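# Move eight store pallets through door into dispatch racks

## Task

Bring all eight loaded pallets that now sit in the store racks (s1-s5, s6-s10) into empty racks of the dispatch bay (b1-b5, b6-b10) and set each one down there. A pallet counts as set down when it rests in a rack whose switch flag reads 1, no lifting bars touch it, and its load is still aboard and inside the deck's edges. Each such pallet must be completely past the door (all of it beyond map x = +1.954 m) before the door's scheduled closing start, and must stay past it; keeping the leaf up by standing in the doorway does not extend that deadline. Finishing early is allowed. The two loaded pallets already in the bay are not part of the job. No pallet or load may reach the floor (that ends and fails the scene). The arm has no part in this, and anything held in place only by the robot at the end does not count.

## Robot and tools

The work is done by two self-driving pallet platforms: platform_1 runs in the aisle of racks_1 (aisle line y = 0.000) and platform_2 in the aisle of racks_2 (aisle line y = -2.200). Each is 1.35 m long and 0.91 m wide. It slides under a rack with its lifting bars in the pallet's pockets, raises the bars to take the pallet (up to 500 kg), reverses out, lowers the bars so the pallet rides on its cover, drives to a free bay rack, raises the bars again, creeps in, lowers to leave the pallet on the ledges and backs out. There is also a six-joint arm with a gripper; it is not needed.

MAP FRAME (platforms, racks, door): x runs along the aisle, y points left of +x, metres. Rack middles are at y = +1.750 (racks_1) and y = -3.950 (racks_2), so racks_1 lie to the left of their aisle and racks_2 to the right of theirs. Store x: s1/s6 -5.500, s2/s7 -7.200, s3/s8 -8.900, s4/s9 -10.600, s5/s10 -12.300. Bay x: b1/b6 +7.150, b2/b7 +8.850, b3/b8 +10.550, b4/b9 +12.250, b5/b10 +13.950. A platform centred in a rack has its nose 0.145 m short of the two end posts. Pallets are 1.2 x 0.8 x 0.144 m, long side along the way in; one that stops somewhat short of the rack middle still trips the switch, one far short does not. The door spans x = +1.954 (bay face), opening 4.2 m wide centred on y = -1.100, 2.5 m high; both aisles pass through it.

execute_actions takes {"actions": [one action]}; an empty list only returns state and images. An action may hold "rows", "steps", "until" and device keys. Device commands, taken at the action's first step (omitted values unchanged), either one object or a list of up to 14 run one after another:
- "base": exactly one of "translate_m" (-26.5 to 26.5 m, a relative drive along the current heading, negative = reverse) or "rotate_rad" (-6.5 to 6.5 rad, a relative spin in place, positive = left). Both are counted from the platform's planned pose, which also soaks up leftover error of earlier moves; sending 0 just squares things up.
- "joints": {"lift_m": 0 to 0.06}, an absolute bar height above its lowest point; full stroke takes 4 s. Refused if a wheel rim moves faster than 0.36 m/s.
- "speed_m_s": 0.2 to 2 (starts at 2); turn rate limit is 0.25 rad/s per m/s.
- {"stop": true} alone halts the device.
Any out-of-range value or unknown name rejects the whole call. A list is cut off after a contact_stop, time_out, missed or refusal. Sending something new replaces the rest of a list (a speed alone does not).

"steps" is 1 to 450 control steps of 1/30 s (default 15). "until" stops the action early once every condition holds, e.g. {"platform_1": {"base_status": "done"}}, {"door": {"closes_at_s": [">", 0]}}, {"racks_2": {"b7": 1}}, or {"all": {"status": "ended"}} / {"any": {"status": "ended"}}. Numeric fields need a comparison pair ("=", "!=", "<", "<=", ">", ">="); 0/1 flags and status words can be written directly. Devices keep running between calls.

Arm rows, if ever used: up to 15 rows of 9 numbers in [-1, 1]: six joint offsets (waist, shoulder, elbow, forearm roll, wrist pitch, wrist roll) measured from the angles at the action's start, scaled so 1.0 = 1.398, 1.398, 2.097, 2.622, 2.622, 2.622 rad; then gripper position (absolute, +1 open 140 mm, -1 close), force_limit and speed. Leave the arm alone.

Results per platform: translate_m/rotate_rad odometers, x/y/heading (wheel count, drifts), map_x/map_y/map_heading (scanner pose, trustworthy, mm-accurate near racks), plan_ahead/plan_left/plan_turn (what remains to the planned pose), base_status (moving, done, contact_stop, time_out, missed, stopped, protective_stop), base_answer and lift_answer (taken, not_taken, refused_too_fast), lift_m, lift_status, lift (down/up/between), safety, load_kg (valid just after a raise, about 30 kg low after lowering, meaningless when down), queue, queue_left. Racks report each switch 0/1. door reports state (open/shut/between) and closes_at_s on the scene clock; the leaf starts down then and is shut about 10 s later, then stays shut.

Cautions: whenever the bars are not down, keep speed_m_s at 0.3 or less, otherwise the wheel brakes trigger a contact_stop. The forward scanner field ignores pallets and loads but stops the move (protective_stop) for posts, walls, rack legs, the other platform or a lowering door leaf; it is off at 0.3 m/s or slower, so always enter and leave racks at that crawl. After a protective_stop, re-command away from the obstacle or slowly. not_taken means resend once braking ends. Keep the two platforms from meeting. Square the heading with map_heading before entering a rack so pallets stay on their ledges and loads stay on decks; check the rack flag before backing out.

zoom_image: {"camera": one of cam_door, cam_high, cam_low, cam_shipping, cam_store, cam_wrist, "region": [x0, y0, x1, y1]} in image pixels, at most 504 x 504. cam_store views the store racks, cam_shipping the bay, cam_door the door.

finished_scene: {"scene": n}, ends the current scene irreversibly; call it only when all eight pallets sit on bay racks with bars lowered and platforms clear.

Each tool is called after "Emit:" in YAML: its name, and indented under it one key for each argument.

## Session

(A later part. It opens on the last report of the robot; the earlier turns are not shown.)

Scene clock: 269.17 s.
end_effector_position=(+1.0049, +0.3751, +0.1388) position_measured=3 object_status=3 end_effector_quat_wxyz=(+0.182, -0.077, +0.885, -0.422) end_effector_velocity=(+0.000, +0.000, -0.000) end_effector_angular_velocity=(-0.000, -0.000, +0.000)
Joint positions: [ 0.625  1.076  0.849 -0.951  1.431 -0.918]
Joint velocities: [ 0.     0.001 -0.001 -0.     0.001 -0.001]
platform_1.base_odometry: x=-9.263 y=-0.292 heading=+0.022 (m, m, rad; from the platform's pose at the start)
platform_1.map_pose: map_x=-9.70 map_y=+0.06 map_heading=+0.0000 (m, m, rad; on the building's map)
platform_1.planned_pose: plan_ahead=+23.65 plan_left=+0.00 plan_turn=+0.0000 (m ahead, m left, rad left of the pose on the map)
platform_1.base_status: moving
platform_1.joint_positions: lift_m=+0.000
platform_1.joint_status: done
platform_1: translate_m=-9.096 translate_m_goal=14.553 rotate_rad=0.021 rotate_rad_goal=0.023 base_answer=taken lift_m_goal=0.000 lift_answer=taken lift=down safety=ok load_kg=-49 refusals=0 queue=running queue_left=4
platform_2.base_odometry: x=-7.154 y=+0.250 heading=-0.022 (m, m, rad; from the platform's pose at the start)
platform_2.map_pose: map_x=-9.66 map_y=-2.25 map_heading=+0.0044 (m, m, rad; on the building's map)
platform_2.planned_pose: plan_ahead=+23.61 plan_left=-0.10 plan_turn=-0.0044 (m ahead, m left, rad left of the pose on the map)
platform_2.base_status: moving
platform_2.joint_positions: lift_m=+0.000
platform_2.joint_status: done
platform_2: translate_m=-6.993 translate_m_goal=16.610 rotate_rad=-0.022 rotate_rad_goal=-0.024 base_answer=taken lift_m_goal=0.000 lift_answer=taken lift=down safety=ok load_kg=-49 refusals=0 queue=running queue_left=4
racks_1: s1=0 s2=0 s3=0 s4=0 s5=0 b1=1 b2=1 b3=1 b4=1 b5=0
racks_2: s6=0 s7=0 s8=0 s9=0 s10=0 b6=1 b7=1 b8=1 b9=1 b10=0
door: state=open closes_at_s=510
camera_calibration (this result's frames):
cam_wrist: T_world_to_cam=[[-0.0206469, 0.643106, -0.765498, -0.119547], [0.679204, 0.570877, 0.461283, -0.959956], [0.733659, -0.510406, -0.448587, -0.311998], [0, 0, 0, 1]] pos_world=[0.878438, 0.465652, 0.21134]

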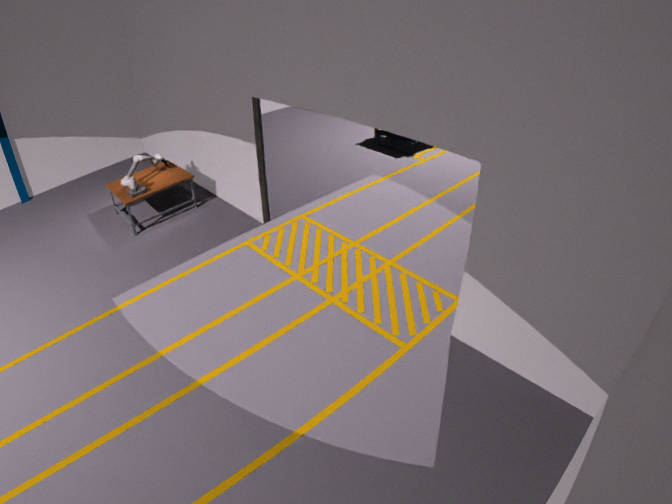

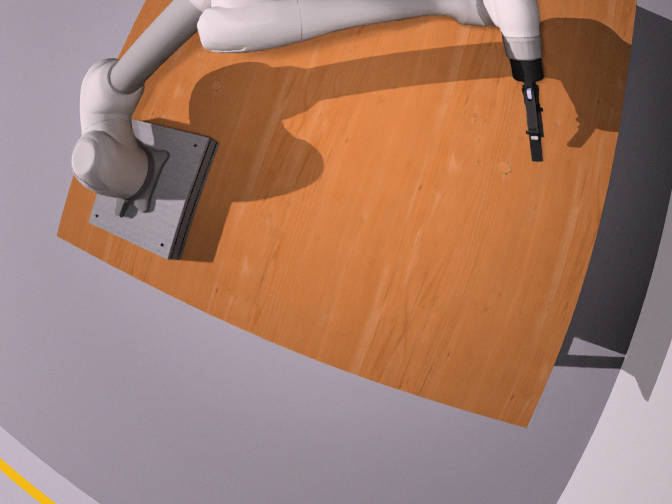

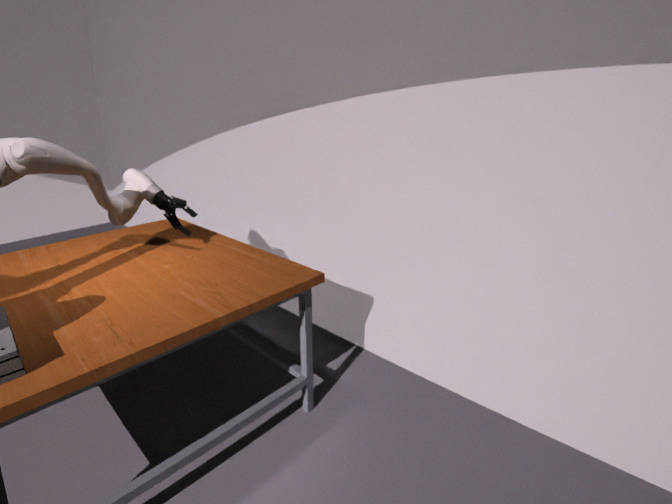

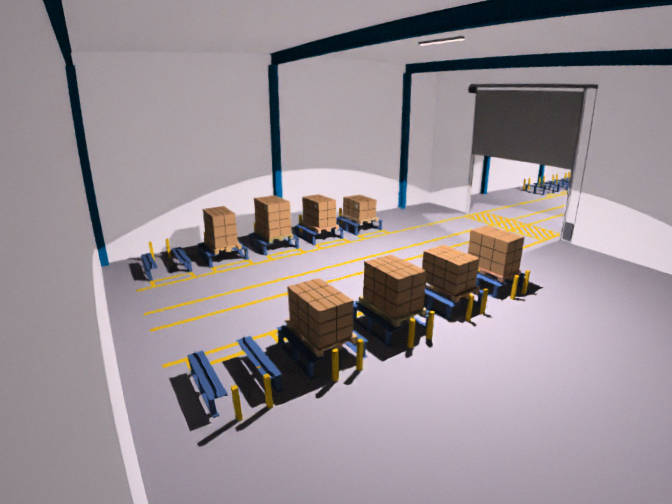

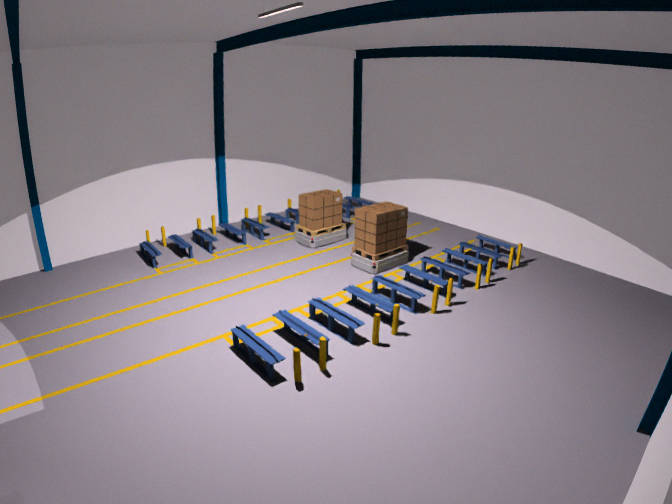

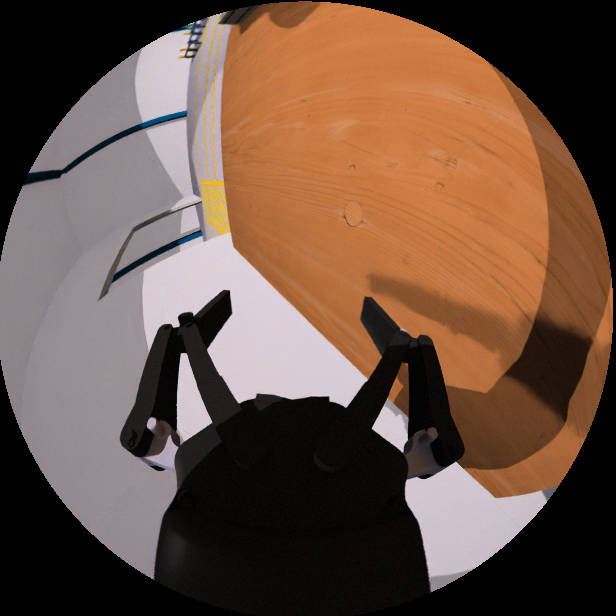

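Emit:
execute_actions:
  actions:
    - {"steps": 450}

Scene clock: 289.53 s.
end_effector_position=(+1.0049, +0.3751, +0.1388) position_measured=3 object_status=3 end_effector_quat_wxyz=(+0.182, -0.077, +0.885, -0.422) end_effector_velocity=(-0.001, -0.001, -0.001) end_effector_angular_velocity=(-0.003, +0.002, -0.001)
Joint positions: [ 0.625  1.076  0.849 -0.951  1.431 -0.918]
Joint velocities: [ 0.     0.001  0.001 -0.001  0.002 -0.   ]
platform_1.base_odometry: x=+14.436 y=+0.509 heading=+1.604 (m, m, rad; from the platform's pose at the start)
platform_1.map_pose: map_x=+13.95 map_y=+0.28 map_heading=+1.5752 (m, m, rad; on the building's map)
platform_1.planned_pose: plan_ahead=+1.47 plan_left=-0.01 plan_turn=-0.0044 (m ahead, m left, rad left of the pose on the map)
platform_1.base_status: moving
platform_1.joint_positions: lift_m=+0.060
platform_1.joint_status: done
platform_1: translate_m=14.797 translate_m_goal=16.264 rotate_rad=1.604 rotate_rad_goal=1.601 base_answer=taken lift_m_goal=0.060 lift_answer=taken lift=up safety=ok load_kg=311 refusals=0 queue=running queue_left=2
platform_2.base_odometry: x=+16.544 y=-0.448 heading=-1.609 (m, m, rad; from the platform's pose at the start)
platform_2.map_pose: map_x=+13.95 map_y=-2.36 map_heading=-1.5795 (m, m, rad; on the building's map)
platform_2.planned_pose: plan_ahead=+1.59 plan_left=+0.01 plan_turn=+0.0087 (m ahead, m left, rad left of the pose on the map)
platform_2.base_status: moving
platform_2.joint_positions: lift_m=+0.060
platform_2.joint_status: done
platform_2: translate_m=16.773 translate_m_goal=18.370 rotate_rad=-1.609 rotate_rad_goal=-1.606 base_answer=taken lift_m_goal=0.060 lift_answer=taken lift=up safety=ok load_kg=306 refusals=0 queue=running queue_left=2
racks_1: s1=0 s2=0 s3=0 s4=0 s5=0 b1=1 b2=1 b3=1 b4=1 b5=0
racks_2: s6=0 s7=0 s8=0 s9=0 s10=0 b6=1 b7=1 b8=1 b9=1 b10=0
door: state=open closes_at_s=510
camera_calibration (this result's frames):
cam_wrist: T_world_to_cam=[[-0.0206467, 0.643106, -0.765498, -0.119547], [0.679204, 0.570877, 0.461283, -0.959956], [0.733659, -0.510406, -0.448587, -0.311999], [0, 0, 0, 1]] pos_world=[0.878438, 0.465652, 0.211339]

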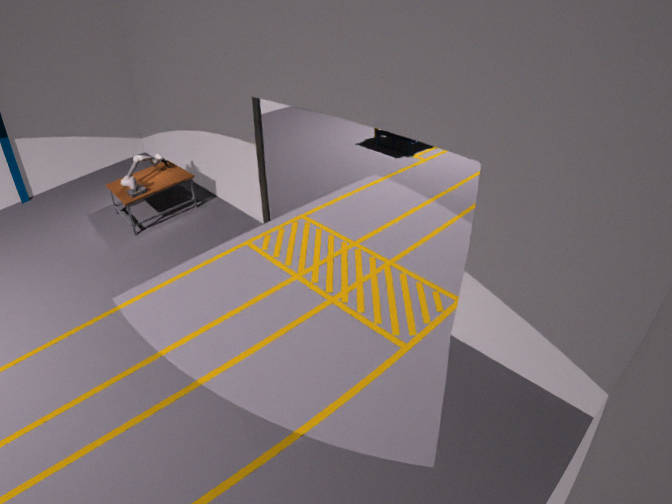

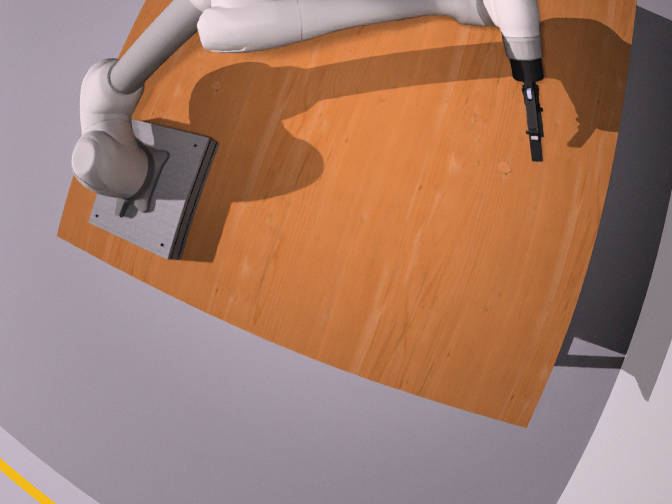

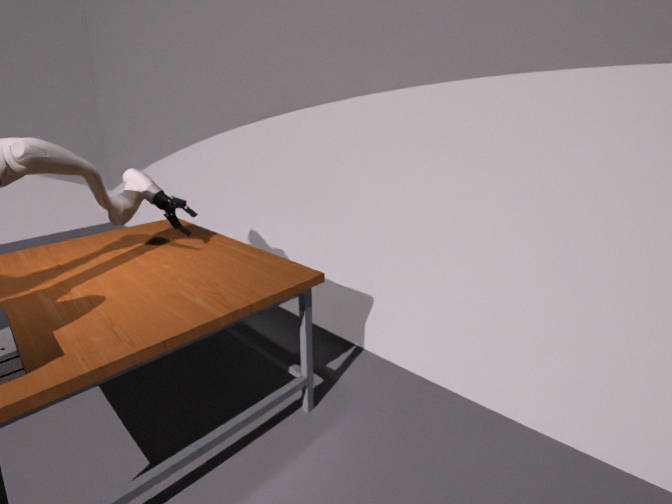

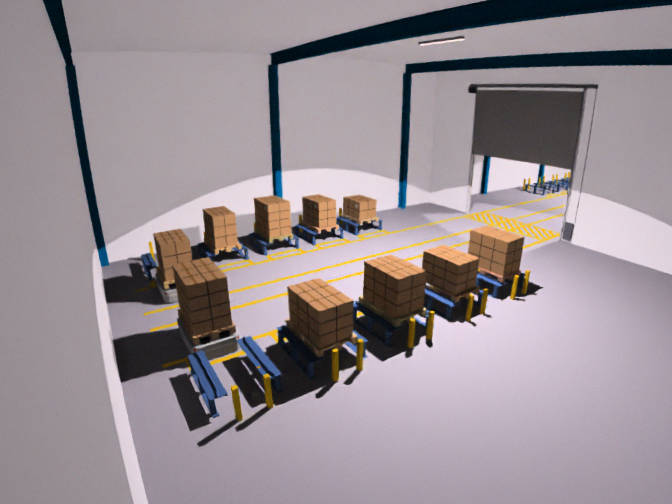

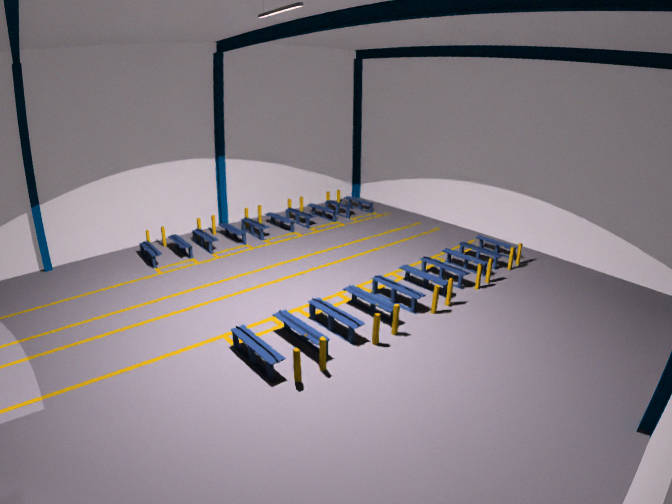

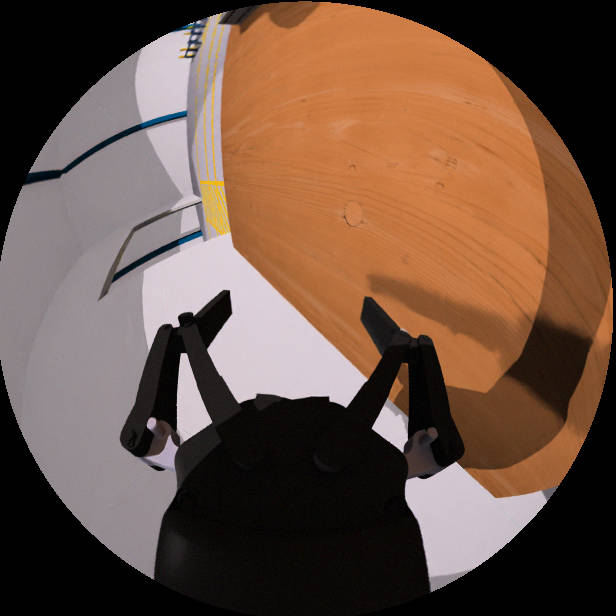

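Emit:
execute_actions:
  actions:
    - {"steps": 450, "until": {"all": {"status": "ended"}}}

Scene clock: 303.33 s.
end_effector_position=(+1.0049, +0.3751, +0.1388) position_measured=3 object_status=3 end_effector_quat_wxyz=(+0.182, -0.077, +0.885, -0.422) end_effector_velocity=(+0.000, -0.000, +0.001) end_effector_angular_velocity=(-0.001, -0.001, -0.000)
Joint positions: [ 0.625  1.076  0.849 -0.951  1.431 -0.918]
Joint velocities: [-0.    -0.     0.    -0.002  0.     0.001]
platform_1.base_odometry: x=+14.435 y=+0.636 heading=+1.601 (m, m, rad; from the platform's pose at the start)
platform_1.map_pose: map_x=+13.95 map_y=+0.40 map_heading=+1.5708 (m, m, rad; on the building's map)
platform_1.planned_pose: plan_ahead=+0.00 plan_left=+0.00 plan_turn=+0.0000 (m ahead, m left, rad left of the pose on the map)
platform_1.base_status: done
platform_1.joint_positions: lift_m=+0.000
platform_1.joint_status: done
platform_1: translate_m=14.914 translate_m_goal=14.914 rotate_rad=1.601 rotate_rad_goal=1.600 base_answer=taken lift_m_goal=0.000 lift_answer=taken lift=down safety=ok load_kg=-49 refusals=0 queue=done queue_left=0
platform_2.base_odometry: x=+16.533 y=-0.704 heading=-1.602 (m, m, rad; from the platform's pose at the start)
platform_2.map_pose: map_x=+13.95 map_y=-2.60 map_heading=-1.5708 (m, m, rad; on the building's map)
platform_2.planned_pose: plan_ahead=+0.00 plan_left=+0.00 plan_turn=+0.0000 (m ahead, m left, rad left of the pose on the map)
platform_2.base_status: done
platform_2.joint_positions: lift_m=+0.000
platform_2.joint_status: done
platform_2: translate_m=17.021 translate_m_goal=17.021 rotate_rad=-1.602 rotate_rad_goal=-1.601 base_answer=taken lift_m_goal=0.000 lift_answer=taken lift=down safety=ok load_kg=-49 refusals=0 queue=done queue_left=0
racks_1: s1=0 s2=0 s3=0 s4=0 s5=0 b1=1 b2=1 b3=1 b4=1 b5=1
racks_2: s6=0 s7=0 s8=0 s9=0 s10=0 b6=1 b7=1 b8=1 b9=1 b10=1
door: state=open closes_at_s=510
camera_calibration (this result's frames):
cam_wrist: T_world_to_cam=[[-0.0206465, 0.643106, -0.765498, -0.119547], [0.679204, 0.570877, 0.461283, -0.959956], [0.733659, -0.510406, -0.448587, -0.311999], [0, 0, 0, 1]] pos_world=[0.878438, 0.465652, 0.21134]

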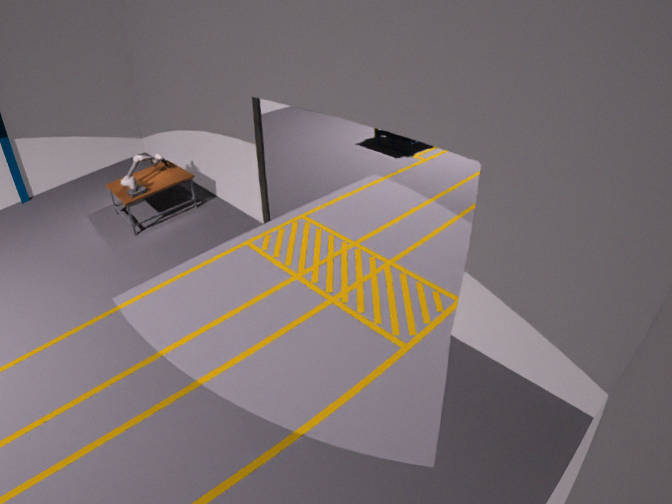

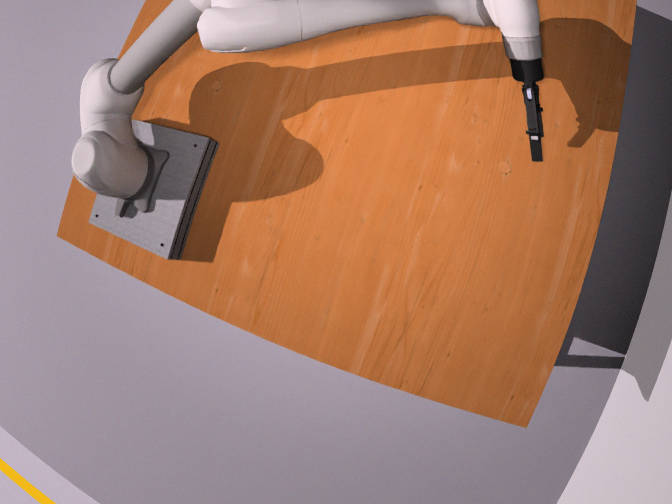

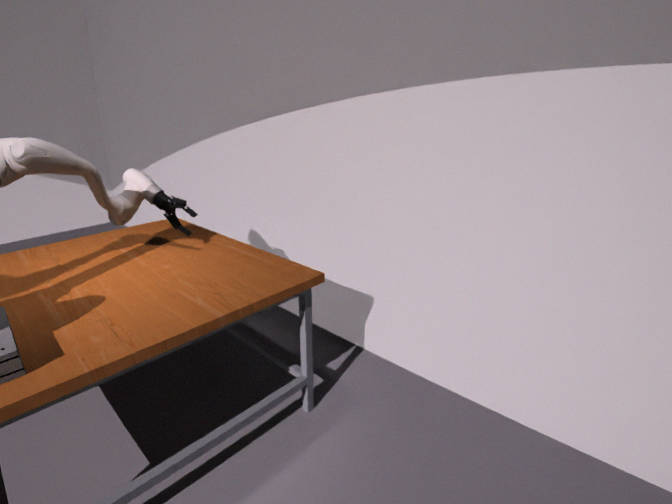

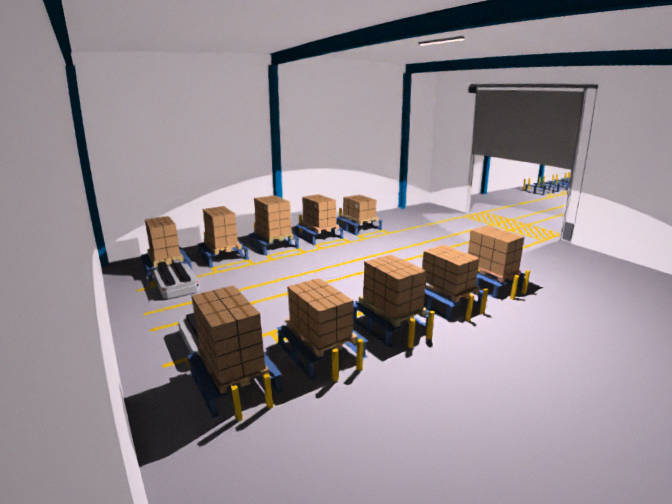

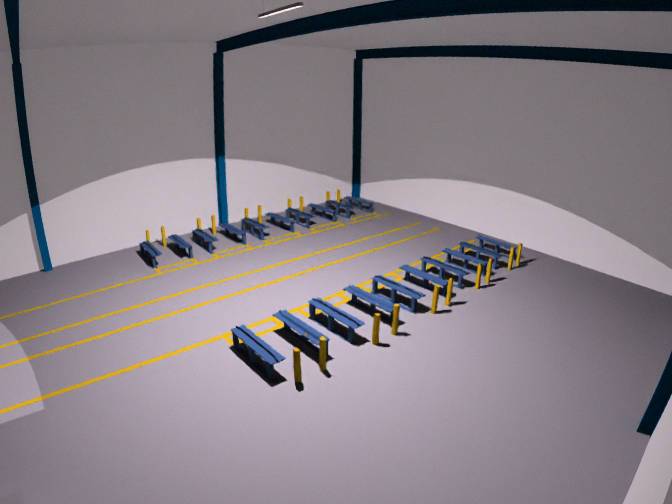

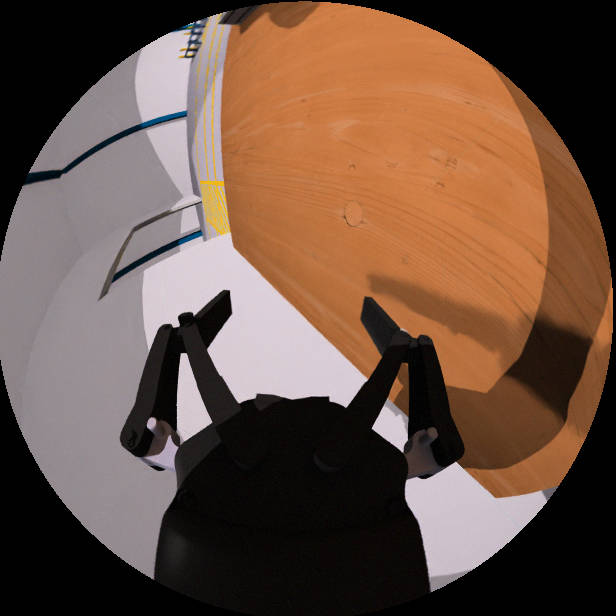

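All ten bay flags read 1, both sets of bars are down, and the platforms are clear of the racks.

Emit:
finished_scene:
  scene: 2

The scene is finished: the task was done.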